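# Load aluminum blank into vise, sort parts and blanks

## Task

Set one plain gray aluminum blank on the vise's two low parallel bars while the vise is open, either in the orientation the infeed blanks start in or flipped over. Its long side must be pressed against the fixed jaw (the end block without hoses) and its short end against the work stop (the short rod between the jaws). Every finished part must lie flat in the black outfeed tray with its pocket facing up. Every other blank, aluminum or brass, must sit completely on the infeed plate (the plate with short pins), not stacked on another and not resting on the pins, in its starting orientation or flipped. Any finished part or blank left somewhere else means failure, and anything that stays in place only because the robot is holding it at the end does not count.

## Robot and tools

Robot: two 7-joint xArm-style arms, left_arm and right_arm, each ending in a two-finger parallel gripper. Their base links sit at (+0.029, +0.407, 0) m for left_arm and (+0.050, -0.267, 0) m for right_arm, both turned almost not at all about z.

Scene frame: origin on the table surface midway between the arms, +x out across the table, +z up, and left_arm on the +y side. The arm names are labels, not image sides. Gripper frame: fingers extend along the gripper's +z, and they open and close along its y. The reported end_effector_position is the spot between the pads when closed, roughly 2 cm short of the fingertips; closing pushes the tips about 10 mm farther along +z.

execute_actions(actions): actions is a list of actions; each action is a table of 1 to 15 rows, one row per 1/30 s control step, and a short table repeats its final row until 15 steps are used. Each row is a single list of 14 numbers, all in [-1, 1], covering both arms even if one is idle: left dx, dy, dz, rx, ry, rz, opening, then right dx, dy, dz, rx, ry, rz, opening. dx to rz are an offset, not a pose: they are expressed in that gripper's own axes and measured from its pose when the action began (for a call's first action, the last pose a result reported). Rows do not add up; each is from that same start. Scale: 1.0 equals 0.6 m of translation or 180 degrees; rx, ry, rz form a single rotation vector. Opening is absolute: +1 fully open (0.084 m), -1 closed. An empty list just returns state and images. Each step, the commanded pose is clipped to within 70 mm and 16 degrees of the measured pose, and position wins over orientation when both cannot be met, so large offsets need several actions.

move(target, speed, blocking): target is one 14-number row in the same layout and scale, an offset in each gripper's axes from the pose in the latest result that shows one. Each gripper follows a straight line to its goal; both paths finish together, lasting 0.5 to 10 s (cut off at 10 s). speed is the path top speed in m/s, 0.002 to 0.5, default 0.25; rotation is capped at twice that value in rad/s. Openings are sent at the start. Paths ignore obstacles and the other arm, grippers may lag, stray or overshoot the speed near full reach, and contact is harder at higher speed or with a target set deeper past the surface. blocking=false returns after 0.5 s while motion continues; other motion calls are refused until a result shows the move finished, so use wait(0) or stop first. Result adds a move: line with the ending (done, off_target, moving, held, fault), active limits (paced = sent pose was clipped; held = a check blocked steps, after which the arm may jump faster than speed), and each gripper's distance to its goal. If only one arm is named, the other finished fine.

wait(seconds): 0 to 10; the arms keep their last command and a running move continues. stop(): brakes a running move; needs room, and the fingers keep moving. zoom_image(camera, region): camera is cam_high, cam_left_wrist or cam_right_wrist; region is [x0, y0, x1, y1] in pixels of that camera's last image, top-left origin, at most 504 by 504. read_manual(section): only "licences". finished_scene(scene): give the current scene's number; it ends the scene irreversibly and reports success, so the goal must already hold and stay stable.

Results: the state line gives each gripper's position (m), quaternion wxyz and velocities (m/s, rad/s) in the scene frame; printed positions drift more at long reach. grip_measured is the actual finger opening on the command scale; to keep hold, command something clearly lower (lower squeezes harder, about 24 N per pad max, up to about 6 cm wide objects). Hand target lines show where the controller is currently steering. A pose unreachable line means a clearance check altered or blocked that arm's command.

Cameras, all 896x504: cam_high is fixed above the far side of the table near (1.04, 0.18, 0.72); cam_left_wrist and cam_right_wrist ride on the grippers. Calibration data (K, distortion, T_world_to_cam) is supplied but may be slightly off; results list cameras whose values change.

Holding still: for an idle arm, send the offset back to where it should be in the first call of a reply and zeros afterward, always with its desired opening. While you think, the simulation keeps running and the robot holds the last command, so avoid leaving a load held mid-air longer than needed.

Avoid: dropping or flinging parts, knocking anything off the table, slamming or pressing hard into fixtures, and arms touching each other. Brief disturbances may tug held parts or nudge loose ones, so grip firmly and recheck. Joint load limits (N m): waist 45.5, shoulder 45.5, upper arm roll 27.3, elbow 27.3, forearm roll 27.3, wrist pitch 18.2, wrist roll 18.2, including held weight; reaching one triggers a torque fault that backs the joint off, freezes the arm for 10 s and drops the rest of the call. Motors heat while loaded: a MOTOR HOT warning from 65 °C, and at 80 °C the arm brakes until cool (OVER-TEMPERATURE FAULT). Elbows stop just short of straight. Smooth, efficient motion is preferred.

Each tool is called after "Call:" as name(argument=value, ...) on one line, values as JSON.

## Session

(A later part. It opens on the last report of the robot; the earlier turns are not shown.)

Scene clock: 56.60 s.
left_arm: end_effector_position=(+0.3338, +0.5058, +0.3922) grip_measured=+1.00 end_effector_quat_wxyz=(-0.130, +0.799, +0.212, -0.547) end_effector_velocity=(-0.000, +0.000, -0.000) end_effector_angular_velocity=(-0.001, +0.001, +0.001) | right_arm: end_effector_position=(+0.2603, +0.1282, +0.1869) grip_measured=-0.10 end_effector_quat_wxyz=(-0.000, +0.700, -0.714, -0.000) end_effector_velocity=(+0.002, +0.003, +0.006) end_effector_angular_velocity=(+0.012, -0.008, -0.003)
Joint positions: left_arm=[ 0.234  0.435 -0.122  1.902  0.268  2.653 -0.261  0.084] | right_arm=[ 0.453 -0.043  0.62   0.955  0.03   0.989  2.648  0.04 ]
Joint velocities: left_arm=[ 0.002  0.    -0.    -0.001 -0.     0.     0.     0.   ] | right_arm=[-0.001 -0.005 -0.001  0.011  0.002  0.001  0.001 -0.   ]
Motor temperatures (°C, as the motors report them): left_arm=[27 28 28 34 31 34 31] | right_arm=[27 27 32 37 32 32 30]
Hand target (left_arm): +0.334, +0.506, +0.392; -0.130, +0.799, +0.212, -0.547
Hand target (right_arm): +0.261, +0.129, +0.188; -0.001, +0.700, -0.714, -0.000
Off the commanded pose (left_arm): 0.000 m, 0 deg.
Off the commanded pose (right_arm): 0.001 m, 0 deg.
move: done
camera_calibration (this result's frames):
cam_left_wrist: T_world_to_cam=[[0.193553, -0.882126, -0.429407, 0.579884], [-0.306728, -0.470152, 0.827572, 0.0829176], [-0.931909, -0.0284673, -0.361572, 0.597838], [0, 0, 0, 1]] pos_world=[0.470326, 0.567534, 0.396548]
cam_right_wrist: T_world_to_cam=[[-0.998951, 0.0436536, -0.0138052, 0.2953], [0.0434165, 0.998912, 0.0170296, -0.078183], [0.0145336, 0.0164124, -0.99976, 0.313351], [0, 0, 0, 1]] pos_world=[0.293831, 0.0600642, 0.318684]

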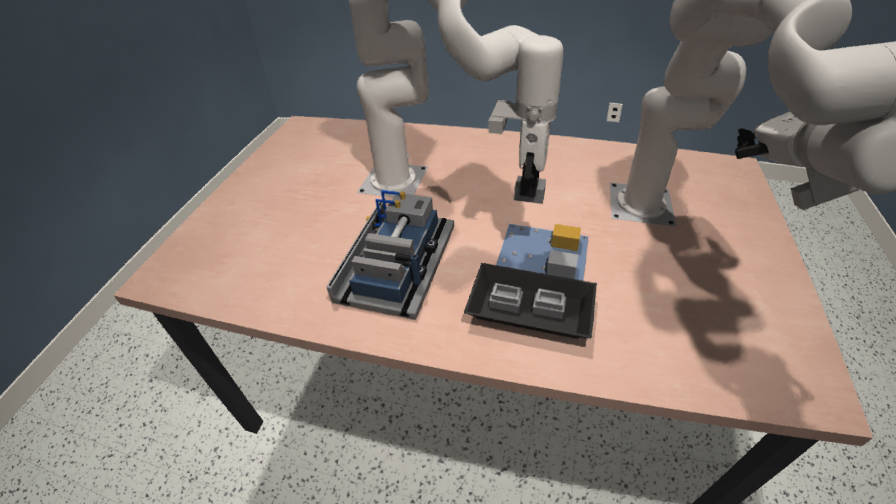

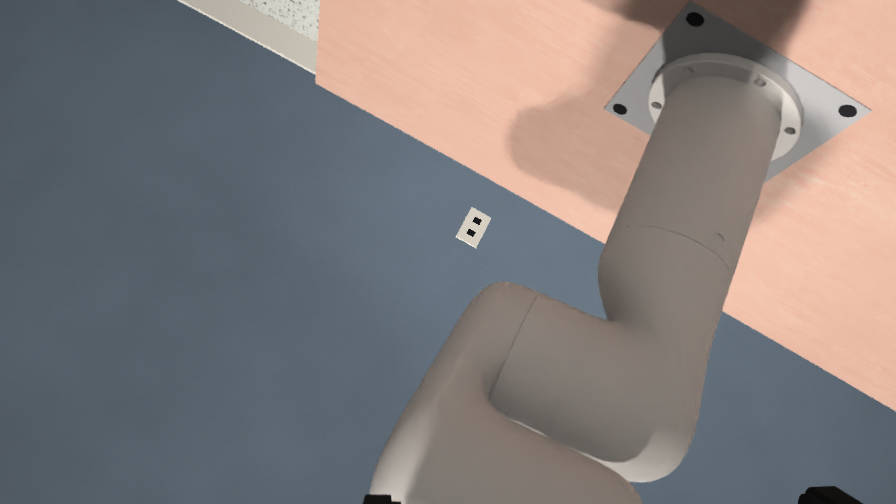

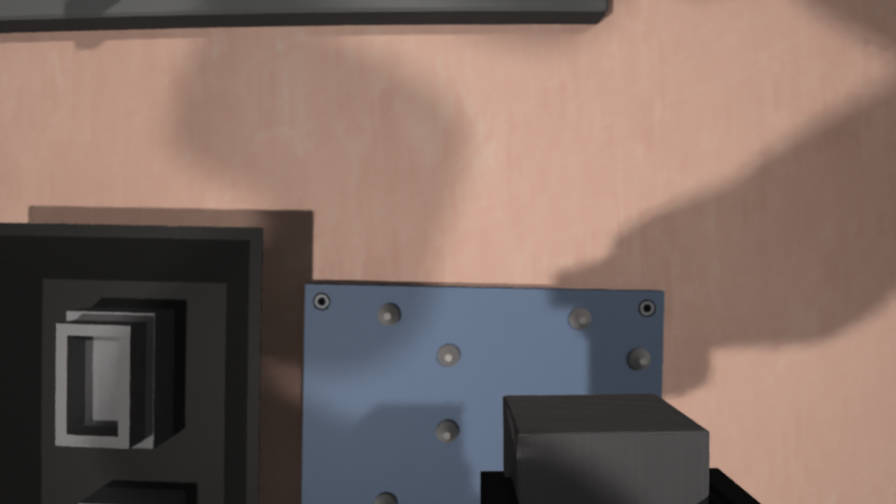

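Call:
move(target=[0,0,0,0,0,0,1,0.463,-0.2905,0.012,0,0,0,-0.6], speed=0.3)

Call:
move(target=[0,0,0,0,0,0,1,0,0,0.058,0,0,0,-0.6], speed=0.08)

Scene clock: 63.30 s.
left_arm: end_effector_position=(+0.3338, +0.5058, +0.3922) grip_measured=+1.00 end_effector_quat_wxyz=(-0.130, +0.799, +0.212, -0.547) end_effector_velocity=(+0.000, -0.001, -0.000) end_effector_angular_velocity=(+0.001, -0.001, -0.002) | right_arm: end_effector_position=(+0.4292, -0.1524, +0.1802) grip_measured=-0.10 end_effector_quat_wxyz=(-0.001, +0.701, -0.713, +0.001) end_effector_velocity=(+0.001, -0.005, -0.001) end_effector_angular_velocity=(+0.001, +0.003, -0.011)
Joint positions: left_arm=[ 0.234  0.435 -0.122  1.902  0.268  2.653 -0.261  0.084] | right_arm=[ 0.128 -0.198  0.157  0.764  0.036  0.958  1.852  0.04 ]
Joint velocities: left_arm=[-0.001  0.    -0.001  0.    -0.    -0.    -0.001  0.   ] | right_arm=[-0.007  0.003 -0.007  0.001 -0.001  0.001 -0.003 -0.   ]
Motor temperatures (°C, as the motors report them): left_arm=[27 28 28 35 31 34 31] | right_arm=[27 27 32 38 32 32 30]
Hand target (left_arm): +0.334, +0.506, +0.392; -0.130, +0.799, +0.212, -0.547
Hand target (right_arm): +0.429, -0.153, +0.180; -0.001, +0.700, -0.714, +0.001
Off the commanded pose (left_arm): 0.000 m, 0 deg.
Off the commanded pose (right_arm): 0.001 m, 0 deg.
move: done
camera_calibration (this result's frames):
cam_left_wrist: T_world_to_cam=[[0.193553, -0.882126, -0.429407, 0.579884], [-0.306728, -0.470152, 0.827572, 0.0829177], [-0.931909, -0.0284673, -0.361572, 0.597838], [0, 0, 0, 1]] pos_world=[0.470326, 0.567534, 0.396548]
cam_right_wrist: T_world_to_cam=[[-0.998997, 0.0419228, -0.0157472, 0.476248], [0.0416769, 0.999009, 0.0156334, 0.195947], [0.016387, 0.0149614, -0.999754, 0.307773], [0, 0, 0, 1]] pos_world=[0.46256, -0.220323, 0.312133]

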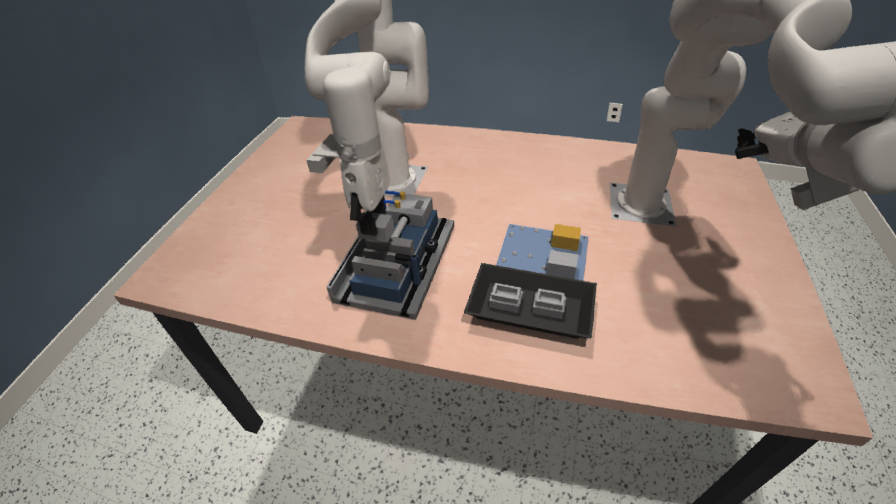

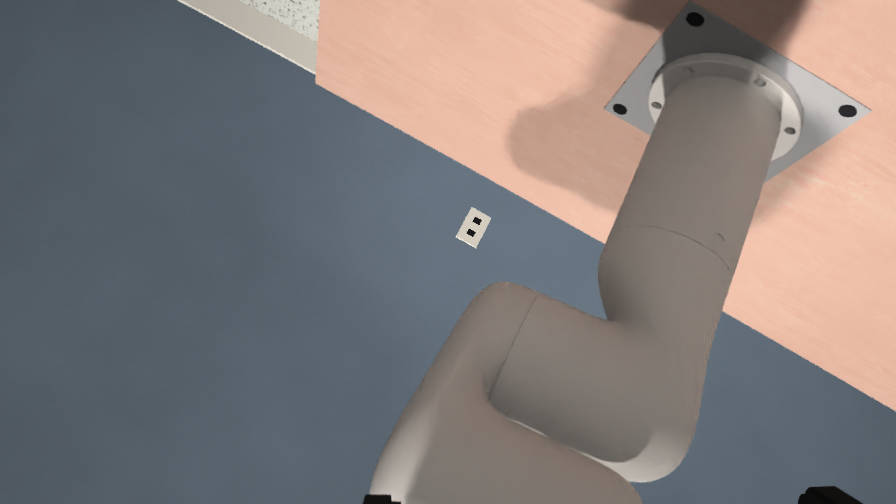

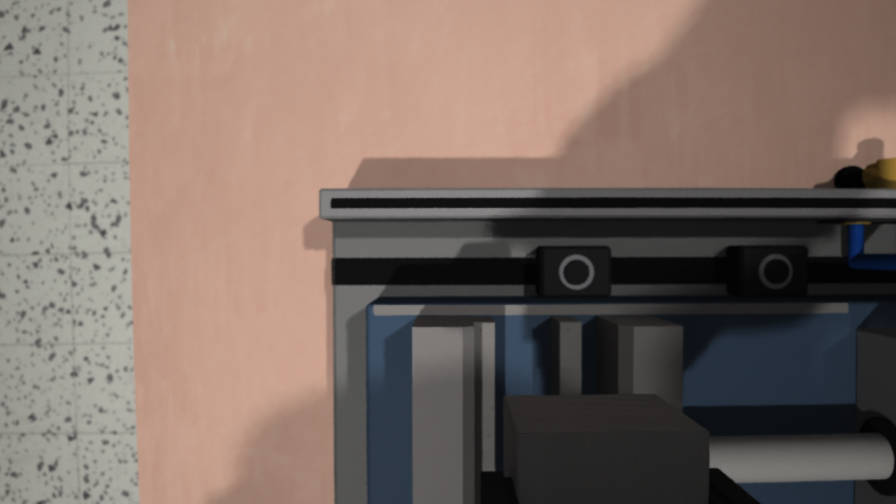

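Scene clock: 64.10 s.
left_arm: end_effector_position=(+0.3338, +0.5058, +0.3922) grip_measured=+1.00 end_effector_quat_wxyz=(-0.130, +0.799, +0.212, -0.547) end_effector_velocity=(-0.000, +0.000, -0.000) end_effector_angular_velocity=(+0.001, +0.000, +0.001) | right_arm: end_effector_position=(+0.4295, -0.1525, +0.1458) grip_measured=-0.10 end_effector_quat_wxyz=(-0.001, +0.701, -0.713, +0.001) end_effector_velocity=(+0.001, -0.000, +0.000) end_effector_angular_velocity=(+0.000, -0.003, +0.000)
Joint positions: left_arm=[ 0.234  0.435 -0.122  1.902  0.268  2.653 -0.261  0.084] | right_arm=[ 0.127 -0.142  0.161  0.711  0.028  0.849  1.859  0.04 ]
Joint velocities: left_arm=[ 0.001 -0.     0.    -0.    -0.    -0.    -0.001  0.   ] | right_arm=[-0.    -0.     0.    -0.    -0.001 -0.003 -0.     0.   ]
Motor temperatures (°C, as the motors report them): left_arm=[27 28 28 35 31 34 31] | right_arm=[27 27 32 38 32 32 30]
Hand target (left_arm): +0.334, +0.506, +0.392; -0.130, +0.799, +0.212, -0.547
Hand target (right_arm): +0.429, -0.153, +0.145; -0.001, +0.701, -0.713, +0.001
Off the commanded pose (left_arm): 0.000 m, 0 deg.
Off the commanded pose (right_arm): 0.000 m, 0 deg.
move: done
camera_calibration (this result's frames):
cam_left_wrist: T_world_to_cam=[[0.193553, -0.882126, -0.429407, 0.579884], [-0.306728, -0.470152, 0.827572, 0.0829175], [-0.931909, -0.0284674, -0.361572, 0.597838], [0, 0, 0, 1]] pos_world=[0.470326, 0.567534, 0.396548]
cam_right_wrist: T_world_to_cam=[[-0.998977, 0.0420417, -0.0166366, 0.476149], [0.0417812, 0.999003, 0.0157092, 0.196457], [0.0172804, 0.0149981, -0.999738, 0.273006], [0, 0, 0, 1]] pos_world=[0.462737, -0.220374, 0.27777]

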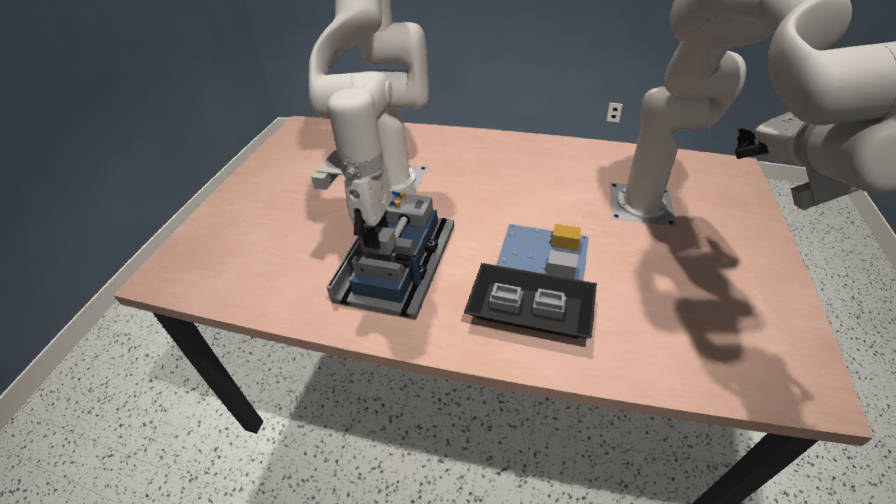

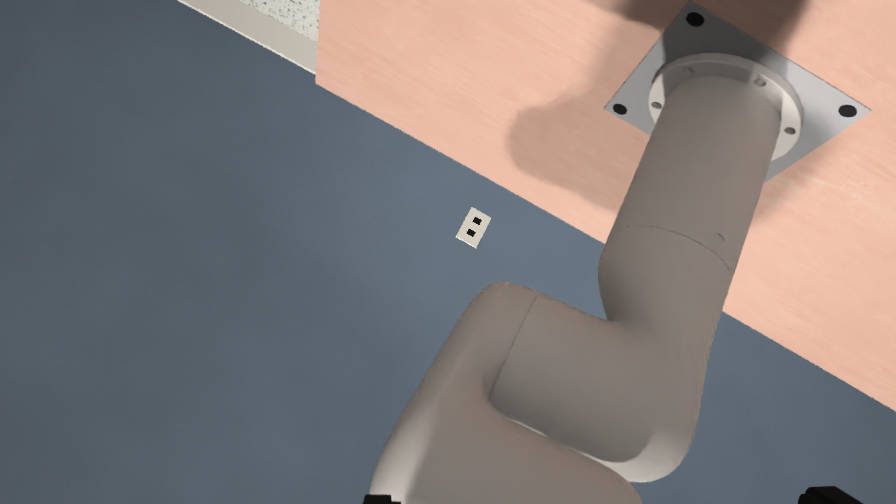

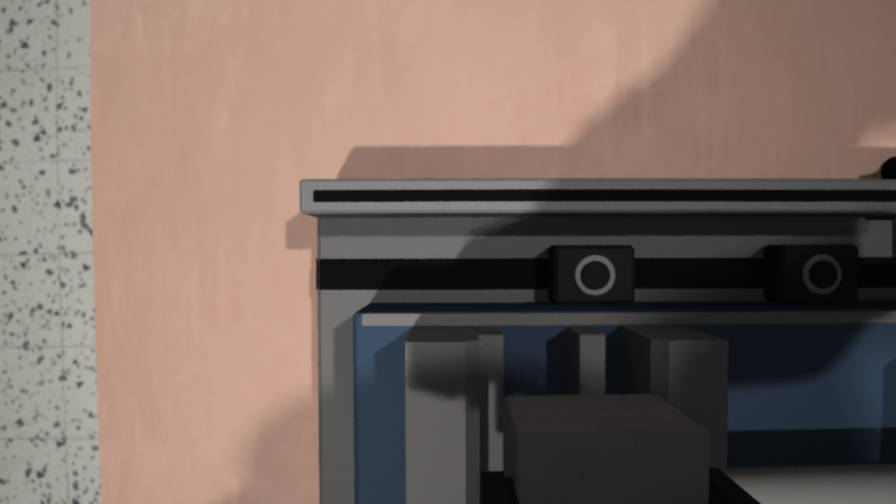

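Call:
move(target=[0,0,0,0,0,0,1,0,-0.006,0.038,0,0,0,-0.6], speed=0.035)

Call:
move(target=[0,0,0,0,0,0,1,-0.004,-0.002,0.008,0,0,0,-0.6], speed=0.012)

Call:
zoom_image(camera="cam_high", region=[330, 200, 440, 290])

Scene clock: 69.20 s.
left_arm: end_effector_position=(+0.3338, +0.5058, +0.3922) grip_measured=+1.00 end_effector_quat_wxyz=(-0.130, +0.799, +0.212, -0.547) end_effector_velocity=(-0.000, +0.000, +0.000) end_effector_angular_velocity=(+0.002, +0.000, +0.001) | right_arm: end_effector_position=(+0.4332, -0.1526, +0.1232) grip_measured=-0.10 end_effector_quat_wxyz=(-0.001, +0.701, -0.713, +0.001) end_effector_velocity=(+0.002, +0.000, +0.001) end_effector_angular_velocity=(+0.001, -0.005, -0.000)
Joint positions: left_arm=[ 0.234  0.435 -0.122  1.902  0.268  2.653 -0.261  0.084] | right_arm=[ 0.125 -0.087  0.163  0.694  0.018  0.777  1.865  0.04 ]
Joint velocities: left_arm=[ 0.     0.    -0.     0.     0.     0.    -0.002  0.   ] | right_arm=[-0.001  0.     0.     0.002 -0.    -0.004 -0.    -0.   ]
Motor temperatures (°C, as the motors report them): left_arm=[27 28 28 35 31 34 31] | right_arm=[27 27 32 38 32 32 30]
Hand target (left_arm): +0.334, +0.506, +0.392; -0.130, +0.799, +0.212, -0.547
Hand target (right_arm): +0.433, -0.153, +0.123; -0.001, +0.701, -0.713, +0.001
Off the commanded pose (left_arm): 0.000 m, 0 deg.
Off the commanded pose (right_arm): 0.000 m, 0 deg.
move: done
camera_calibration (this result's frames):
cam_left_wrist: T_world_to_cam=[[0.193553, -0.882126, -0.429407, 0.579884], [-0.306728, -0.470152, 0.827572, 0.0829174], [-0.931909, -0.0284675, -0.361572, 0.597838], [0, 0, 0, 1]] pos_world=[0.470326, 0.567534, 0.396548]
cam_right_wrist: T_world_to_cam=[[-0.998969, 0.0421097, -0.0169432, 0.479544], [0.041846, 0.999002, 0.0156295, 0.196758], [0.0175844, 0.0149043, -0.999734, 0.250177], [0, 0, 0, 1]] pos_world=[0.466417, -0.220484, 0.25516]

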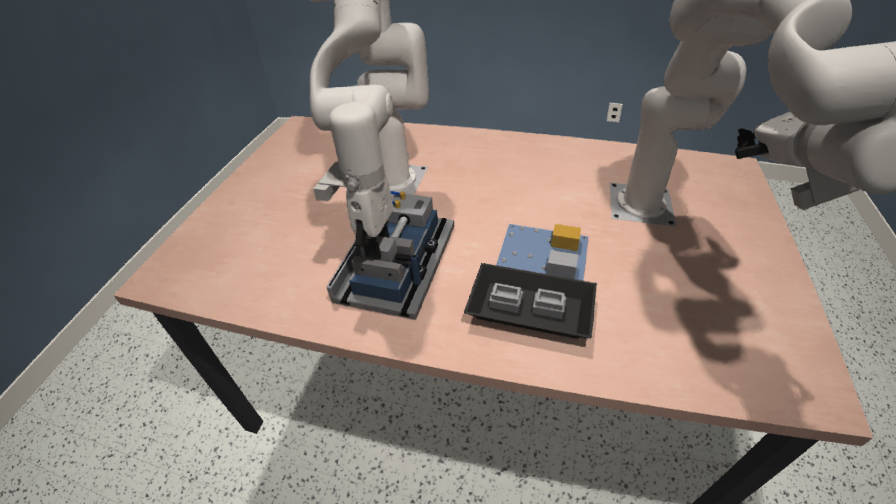

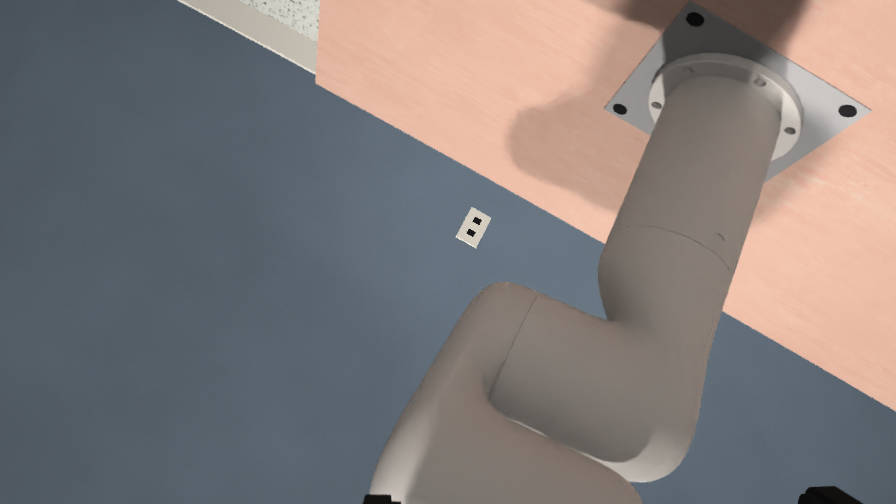

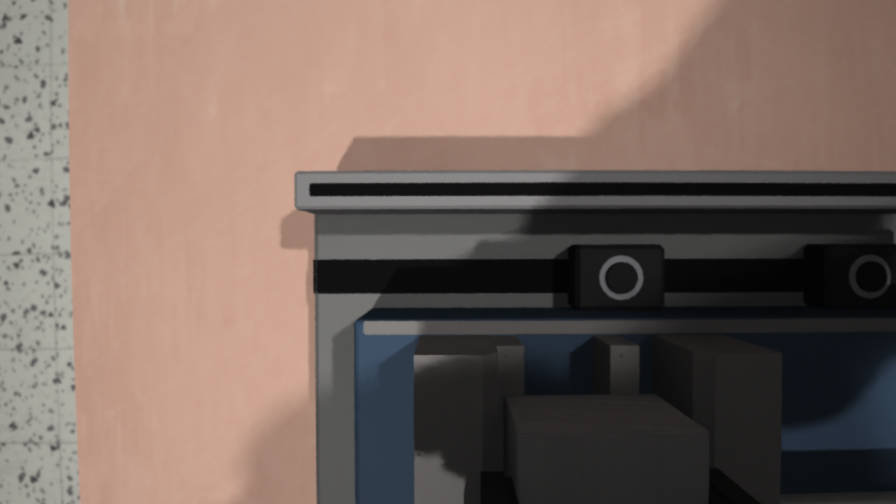

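Scene clock: 69.97 s.
left_arm: end_effector_position=(+0.3338, +0.5058, +0.3922) grip_measured=+1.00 end_effector_quat_wxyz=(-0.130, +0.799, +0.212, -0.547) end_effector_velocity=(+0.000, -0.001, +0.000) end_effector_angular_velocity=(+0.000, -0.000, -0.002) | right_arm: end_effector_position=(+0.4352, -0.1504, +0.1193) grip_measured=-0.09 end_effector_quat_wxyz=(-0.002, +0.700, -0.714, +0.002) end_effector_velocity=(-0.000, +0.000, -0.003) end_effector_angular_velocity=(+0.000, +0.003, +0.001)
Joint positions: left_arm=[ 0.234  0.435 -0.122  1.902  0.268  2.653 -0.261  0.084] | right_arm=[ 0.127 -0.072  0.165  0.696  0.014  0.762  1.872  0.04 ]
Joint velocities: left_arm=[-0.001  0.    -0.001  0.    -0.     0.    -0.001 -0.   ] | right_arm=[ 0.     0.007  0.001 -0.001  0.    -0.006  0.    -0.   ]
Motor temperatures (°C, as the motors report them): left_arm=[27 28 28 35 31 34 31] | right_arm=[27 27 32 38 32 32 30]
Hand target (left_arm): +0.334, +0.506, +0.392; -0.130, +0.799, +0.212, -0.547
Hand target (right_arm): +0.434, -0.150, +0.118; -0.001, +0.701, -0.713, +0.001
Off the commanded pose (left_arm): 0.000 m, 0 deg.
Off the commanded pose (right_arm): 0.001 m, 0 deg.
move: done
camera_calibration (this result's frames):
cam_left_wrist: T_world_to_cam=[[0.193553, -0.882126, -0.429407, 0.579884], [-0.306728, -0.470152, 0.827572, 0.0829175], [-0.931909, -0.0284674, -0.361572, 0.597838], [0, 0, 0, 1]] pos_world=[0.470326, 0.567534, 0.396548]
cam_right_wrist: T_world_to_cam=[[-0.998886, 0.0429933, -0.0194605, 0.481841], [0.0426795, 0.998956, 0.0162611, 0.194053], [0.0201393, 0.0154125, -0.999678, 0.245225], [0, 0, 0, 1]] pos_world=[0.468083, -0.218346, 0.251368]

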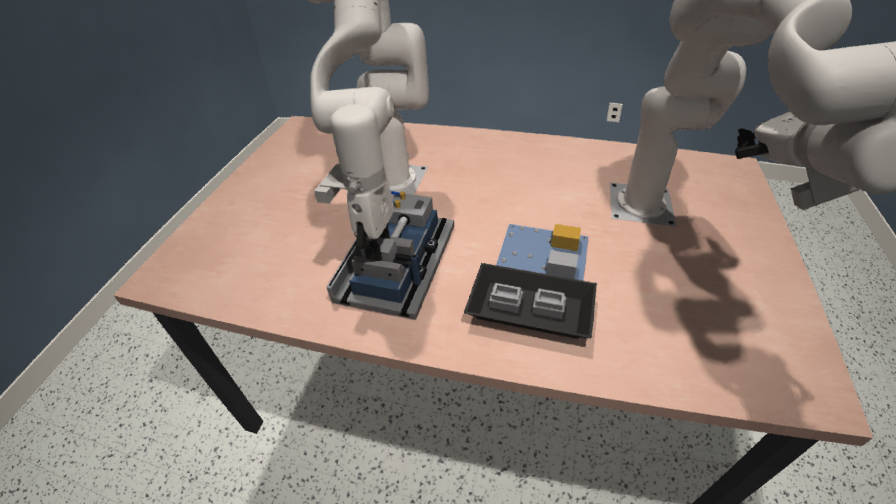

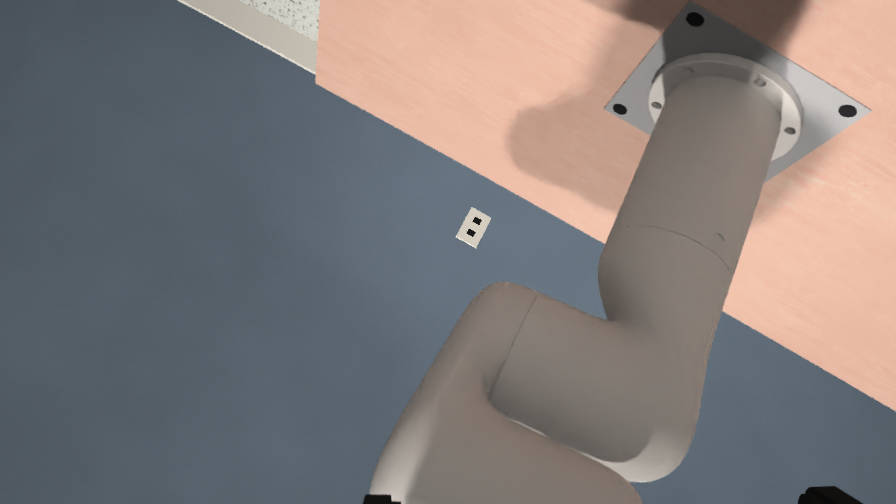

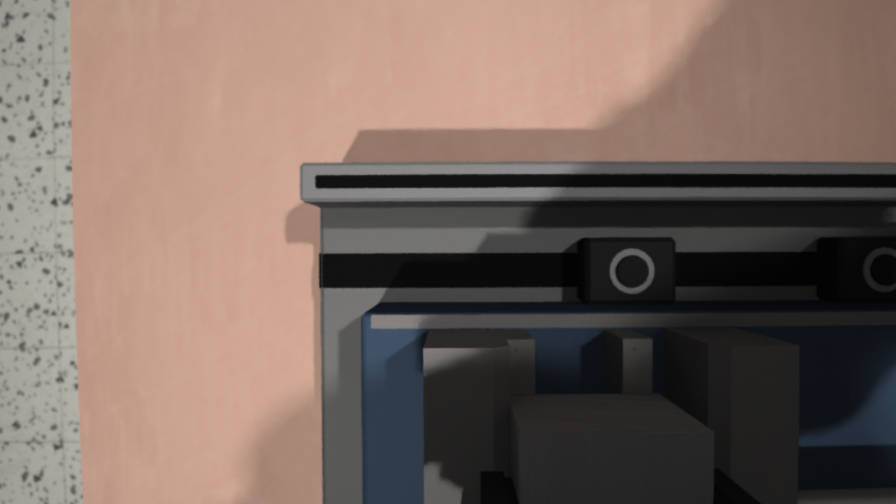

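Region (330, 200, 440, 290) of cam_high's 896x504 image, scaled by 4.582, with more detail than that image has; it fills the top 412 rows of this view, and the rest is white.

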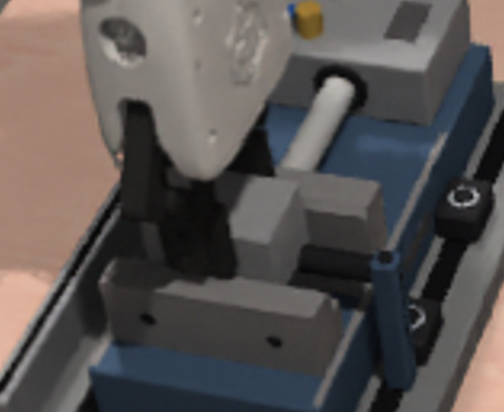

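Call:
move(target=[0,0,0,0,0,0,1,-0.012,-0.002,-0.0005,0,0,0,-0.6], speed=0.012)

Scene clock: 73.07 s.
left_arm: end_effector_position=(+0.3338, +0.5058, +0.3922) grip_measured=+1.00 end_effector_quat_wxyz=(-0.130, +0.799, +0.212, -0.547) end_effector_velocity=(+0.000, -0.000, -0.000) end_effector_angular_velocity=(-0.001, -0.000, -0.001) | right_arm: end_effector_position=(+0.4354, -0.1439, +0.1187) grip_measured=-0.09 end_effector_quat_wxyz=(-0.000, +0.700, -0.714, +0.001) end_effector_velocity=(+0.001, +0.001, +0.001) end_effector_angular_velocity=(-0.000, -0.002, +0.001)
Joint positions: left_arm=[ 0.234  0.435 -0.122  1.902  0.268  2.653 -0.261  0.084] | right_arm=[ 0.134 -0.062  0.173  0.706  0.013  0.766  1.889  0.04 ]
Joint velocities: left_arm=[ 0.001 -0.    -0.002 -0.    -0.    -0.    -0.     0.   ] | right_arm=[ 0.001  0.     0.001  0.002 -0.001  0.001  0.001  0.   ]
Motor temperatures (°C, as the motors report them): left_arm=[27 28 28 35 31 34 31] | right_arm=[27 27 32 38 32 32 30]
Hand target (left_arm): +0.334, +0.506, +0.392; -0.130, +0.799, +0.212, -0.547
Hand target (right_arm): +0.437, -0.143, +0.120; -0.002, +0.700, -0.714, +0.002
Off the commanded pose (left_arm): 0.000 m, 0 deg.
Off the commanded pose (right_arm): 0.002 m, 0 deg.
move: done
camera_calibration (this result's frames):
cam_left_wrist: T_world_to_cam=[[0.193552, -0.882126, -0.429407, 0.579884], [-0.306728, -0.470152, 0.827572, 0.0829173], [-0.931909, -0.0284672, -0.361572, 0.597838], [0, 0, 0, 1]] pos_world=[0.470326, 0.567534, 0.396548]
cam_right_wrist: T_world_to_cam=[[-0.998925, 0.0435235, -0.0159544, 0.481419], [0.0432849, 0.99895, 0.0150073, 0.187473], [0.0165908, 0.0143006, -0.99976, 0.245879], [0, 0, 0, 1]] pos_world=[0.468707, -0.211746, 0.250688]

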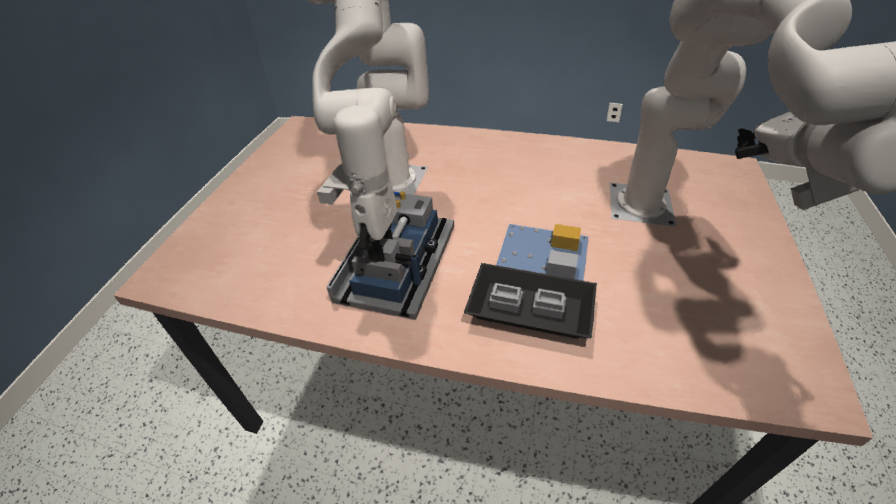

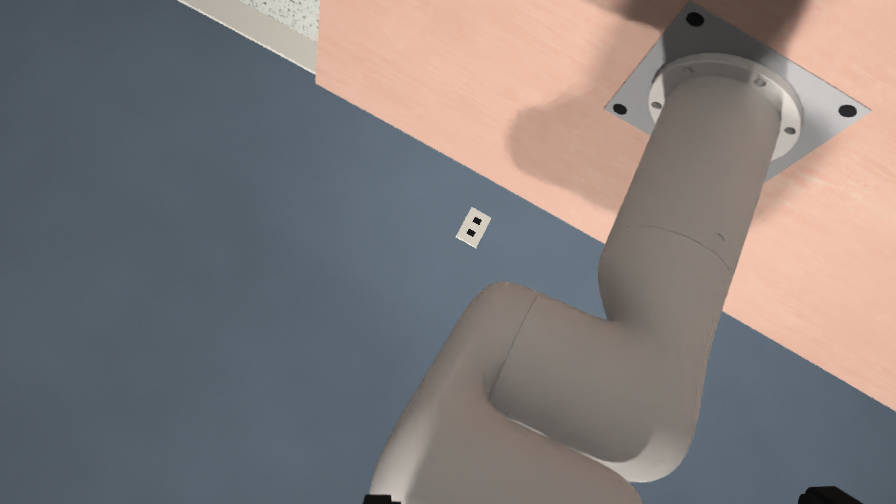

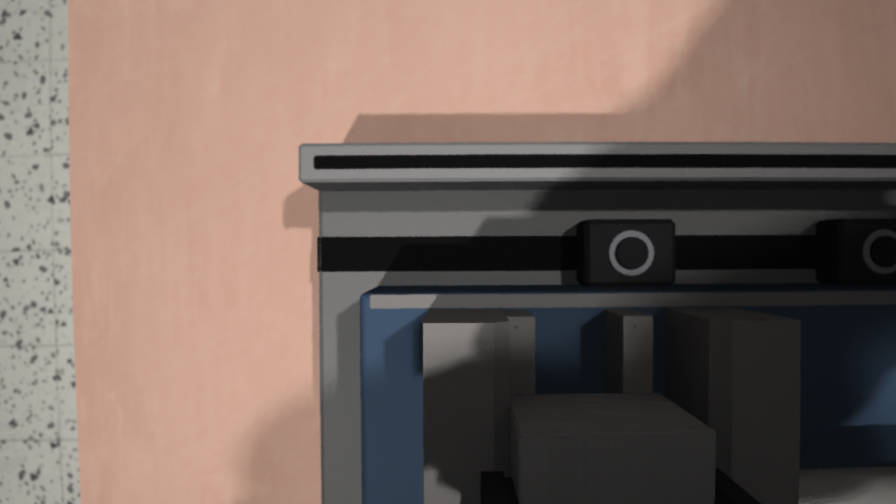

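Call:
move(target=[0,0,0,0,0,0,1,-0.007,-0.001,0,0,0,0,-0.6], speed=0.01)

Scene clock: 75.63 s.
left_arm: end_effector_position=(+0.3338, +0.5058, +0.3922) grip_measured=+1.00 end_effector_quat_wxyz=(-0.130, +0.799, +0.212, -0.547) end_effector_velocity=(-0.000, +0.000, +0.000) end_effector_angular_velocity=(-0.002, +0.001, -0.000) | right_arm: end_effector_position=(+0.4362, -0.1410, +0.1189) grip_measured=-0.09 end_effector_quat_wxyz=(-0.000, +0.699, -0.715, +0.001) end_effector_velocity=(-0.001, +0.005, -0.001) end_effector_angular_velocity=(+0.003, +0.001, +0.005)
Joint positions: left_arm=[ 0.234  0.435 -0.122  1.902  0.268  2.653 -0.261  0.084] | right_arm=[ 0.138 -0.057  0.175  0.713  0.011  0.768  1.899  0.04 ]
Joint velocities: left_arm=[ 0.    -0.     0.    -0.     0.     0.001  0.002 -0.   ] | right_arm=[ 0.006  0.005  0.004  0.003  0.003 -0.001  0.003 -0.   ]
Motor temperatures (°C, as the motors report them): left_arm=[27 28 28 35 31 34 31] | right_arm=[27 27 32 38 32 32 30]
Hand target (left_arm): +0.334, +0.506, +0.392; -0.130, +0.799, +0.212, -0.547
Hand target (right_arm): +0.436, -0.140, +0.119; -0.000, +0.700, -0.714, +0.001
Off the commanded pose (left_arm): 0.000 m, 0 deg.
Off the commanded pose (right_arm): 0.001 m, 0 deg.
move: done
camera_calibration (this result's frames):
cam_left_wrist: T_world_to_cam=[[0.193553, -0.882126, -0.429407, 0.579884], [-0.306728, -0.470152, 0.827572, 0.0829172], [-0.931909, -0.0284674, -0.361572, 0.597838], [0, 0, 0, 1]] pos_world=[0.470326, 0.567534, 0.396548]
cam_right_wrist: T_world_to_cam=[[-0.99882, 0.046006, -0.0155898, 0.482364], [0.0457831, 0.998848, 0.0143665, 0.18355], [0.0162328, 0.0136357, -0.999775, 0.246052], [0, 0, 0, 1]] pos_world=[0.469397, -0.208886, 0.25088]

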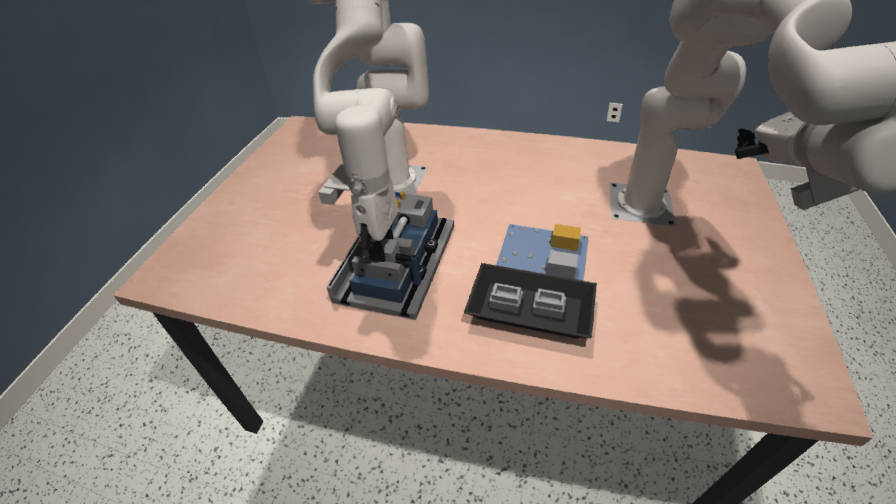

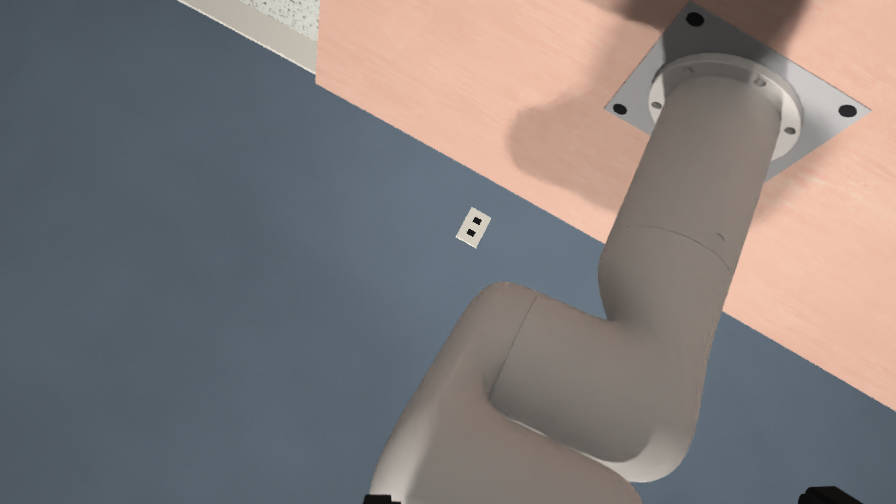

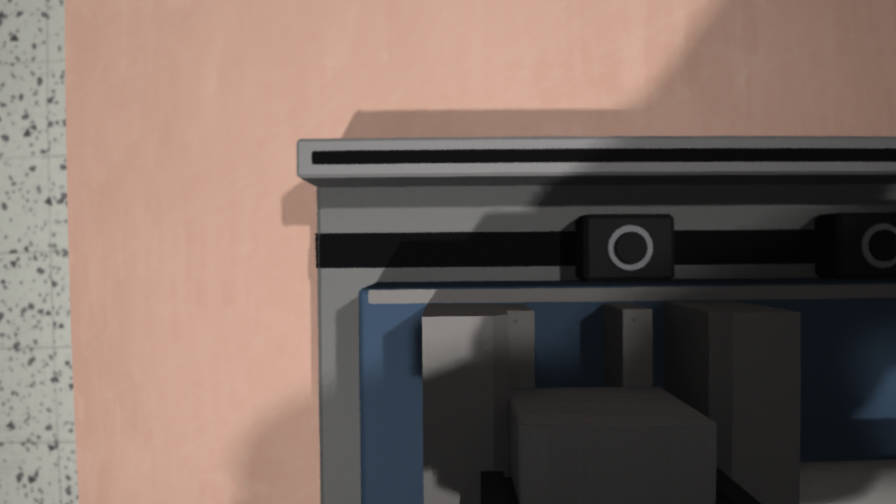

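The blank is slipping in the grip, so it has reached the stop. Release.

Call:
execute_actions(actions=[[[0,0,0,0,0,0,1,0,-0.001,0,0,0,0,-0.3],[0,0,0,0,0,0,1,0,-0.001,0,0,0,0,-0.15],[0,0,0,0,0,0,1,0,-0.001,0,0,0,0,-0.1],[0,0,0,0,0,0,1,0,-0.001,0,0,0,0,-0.06],[0,0,0,0,0,0,1,0,-0.001,0,0,0,0,-0.02],[0,0,0,0,0,0,1,0,-0.001,0,0,0,0,0.02],[0,0,0,0,0,0,1,0,0,0,0,0,0,0.08],[0,0,0,0,0,0,1,0,0,0,0,0,0,0.2],[0,0,0,0,0,0,1,0,0,0,0,0,0,0.4]]])

Call:
move(target=[0,0,0,0,0,0,1,-0.11,0.03,-0.13,0,0,0,0.8], speed=0.2)

Call:
zoom_image(camera="cam_right_wrist", region=[380, 100, 620, 400])

Scene clock: 82.33 s.
left_arm: end_effector_position=(+0.3338, +0.5058, +0.3922) grip_measured=+1.00 end_effector_quat_wxyz=(-0.130, +0.799, +0.212, -0.547) end_effector_velocity=(+0.000, -0.000, +0.000) end_effector_angular_velocity=(+0.000, +0.001, -0.001) | right_arm: end_effector_position=(+0.4364, -0.1390, +0.1188) grip_measured=+0.39 end_effector_quat_wxyz=(-0.001, +0.701, -0.714, +0.001) end_effector_velocity=(-0.001, -0.015, -0.000) end_effector_angular_velocity=(-0.010, +0.010, -0.026)
Joint positions: left_arm=[ 0.234  0.435 -0.122  1.902  0.268  2.653 -0.261  0.084] | right_arm=[ 0.137 -0.055  0.18   0.714  0.012  0.765  1.899  0.061]
Joint velocities: left_arm=[-0.001 -0.     0.    -0.     0.     0.     0.     0.   ] | right_arm=[-0.016 -0.009 -0.015 -0.008 -0.008  0.013  0.     0.001]
Motor temperatures (°C, as the motors report them): left_arm=[27 28 28 35 31 34 31] | right_arm=[27 27 33 39 32 33 30]
Hand target (left_arm): +0.334, +0.506, +0.392; -0.130, +0.799, +0.212, -0.547
Hand target (right_arm): +0.436, -0.141, +0.119; -0.000, +0.699, -0.715, +0.001
Off the commanded pose (left_arm): 0.000 m, 0 deg.
Off the commanded pose (right_arm): 0.002 m, 0 deg.
camera_calibration (this result's frames):
cam_left_wrist: T_world_to_cam=[[0.193553, -0.882126, -0.429407, 0.579884], [-0.306728, -0.470152, 0.827572, 0.0829173], [-0.931909, -0.0284674, -0.361572, 0.597838], [0, 0, 0, 1]] pos_world=[0.470326, 0.567534, 0.396548]
cam_right_wrist: T_world_to_cam=[[-0.99895, 0.0425628, -0.0169391, 0.482197], [0.042297, 0.998981, 0.015754, 0.182917], [0.0175924, 0.015021, -0.999732, 0.245595], [0, 0, 0, 1]] pos_world=[0.469633, -0.206944, 0.250815]

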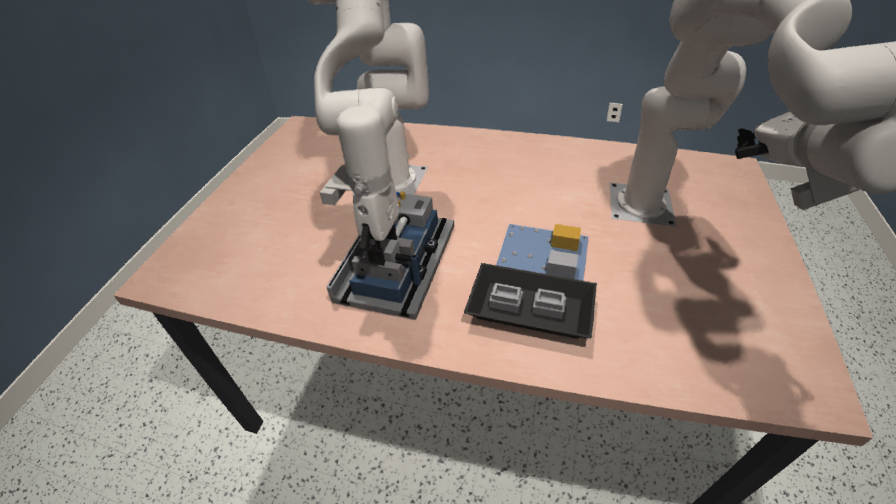

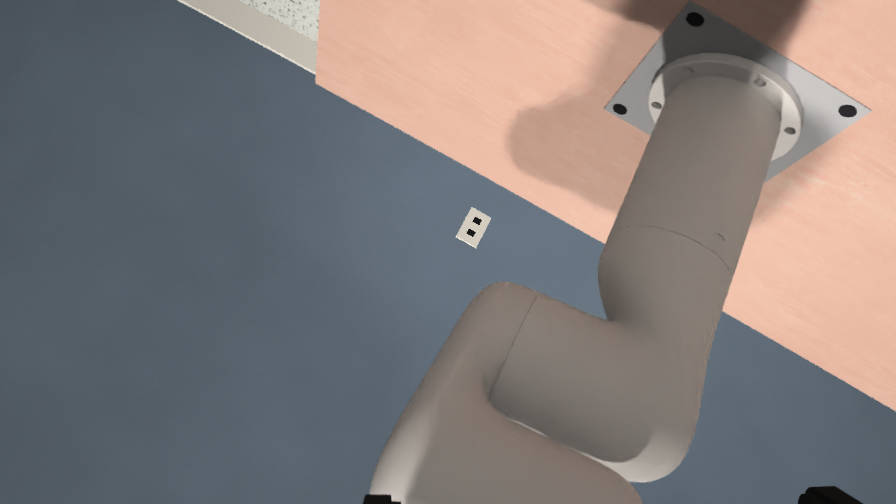

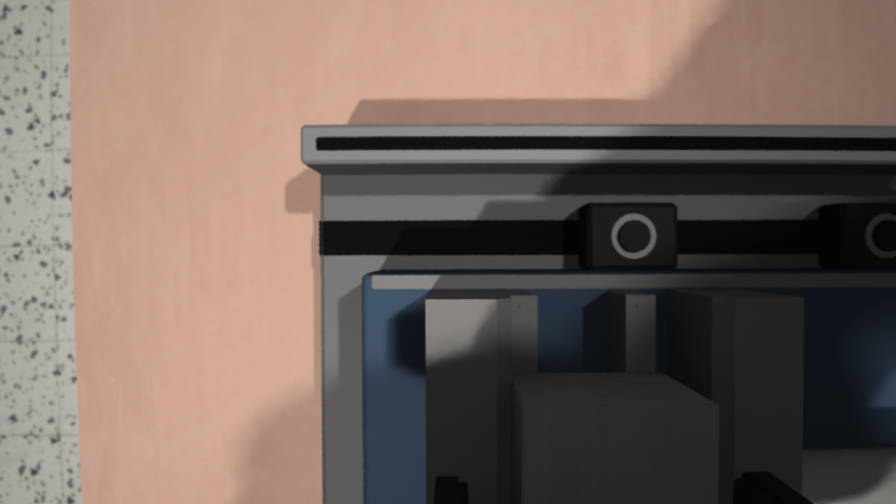

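Scene clock: 83.23 s.
left_arm: end_effector_position=(+0.3338, +0.5058, +0.3922) grip_measured=+1.00 end_effector_quat_wxyz=(-0.130, +0.799, +0.212, -0.547) end_effector_velocity=(+0.000, -0.000, +0.000) end_effector_angular_velocity=(-0.001, -0.000, -0.001) | right_arm: end_effector_position=(+0.4192, -0.0731, +0.1959) grip_measured=+0.80 end_effector_quat_wxyz=(-0.000, +0.700, -0.714, +0.001) end_effector_velocity=(-0.000, +0.002, +0.002) end_effector_angular_velocity=(-0.001, +0.001, -0.000)
Joint positions: left_arm=[ 0.234  0.435 -0.122  1.902  0.268  2.653 -0.261  0.084] | right_arm=[ 0.211 -0.15   0.26   0.863  0.044  1.007  2.037  0.077]
Joint velocities: left_arm=[-0.    -0.     0.     0.    -0.     0.     0.001  0.   ] | right_arm=[ 0.002  0.002  0.003  0.008 -0.001  0.008  0.006  0.   ]
Motor temperatures (°C, as the motors report them): left_arm=[27 28 28 35 31 34 31] | right_arm=[27 27 33 39 32 33 30]
Hand target (left_arm): +0.334, +0.506, +0.392; -0.130, +0.799, +0.212, -0.547
Hand target (right_arm): +0.419, -0.072, +0.197; -0.001, +0.701, -0.713, +0.001
Off the commanded pose (left_arm): 0.000 m, 0 deg.
Off the commanded pose (right_arm): 0.001 m, 0 deg.
move: done
camera_calibration (this result's frames):
cam_left_wrist: T_world_to_cam=[[0.193553, -0.882126, -0.429407, 0.579884], [-0.306728, -0.470152, 0.827572, 0.0829174], [-0.931909, -0.0284674, -0.361572, 0.597838], [0, 0, 0, 1]] pos_world=[0.470326, 0.567534, 0.396548]
cam_right_wrist: T_world_to_cam=[[-0.998947, 0.0433673, -0.0149945, 0.46319], [0.0431281, 0.998943, 0.0159243, 0.116237], [0.0156692, 0.0152609, -0.999761, 0.322768], [0, 0, 0, 1]] pos_world=[0.452631, -0.141127, 0.327785]

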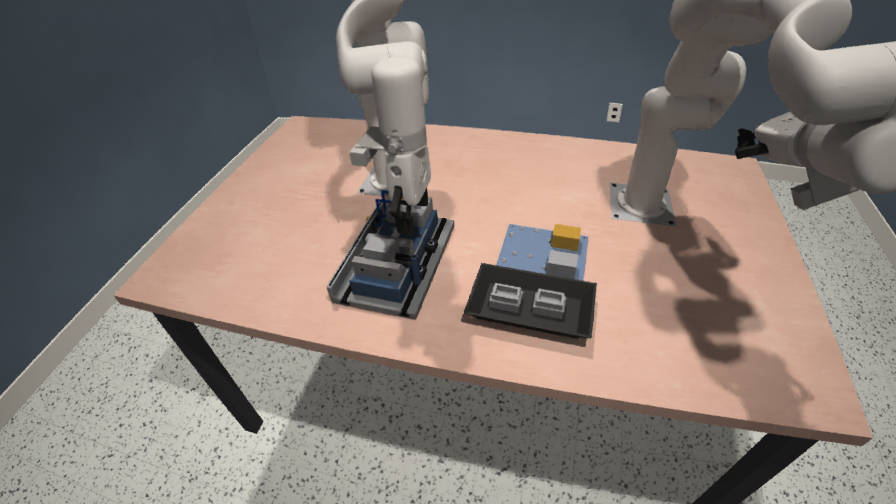

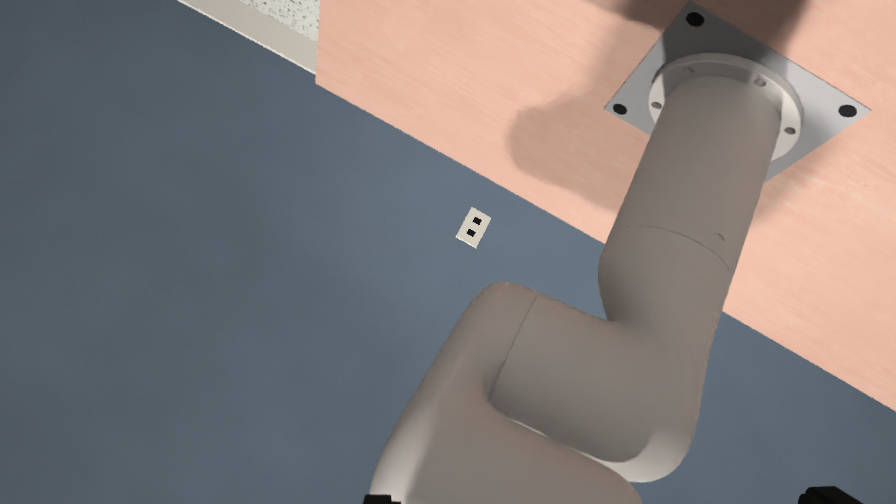

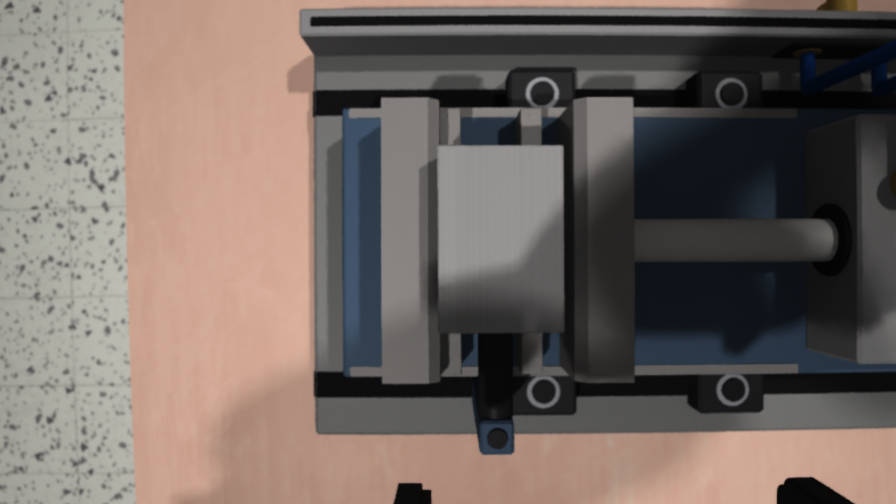

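Region (380, 100, 620, 400) of cam_right_wrist's 896x504 image, scaled by 1.680, with more detail than that image has; it fills the left 403 columns of this view, and the rest is white.

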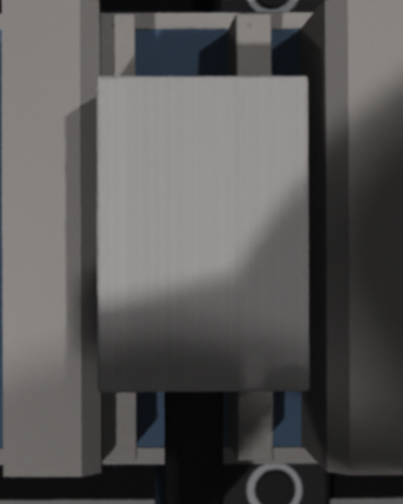

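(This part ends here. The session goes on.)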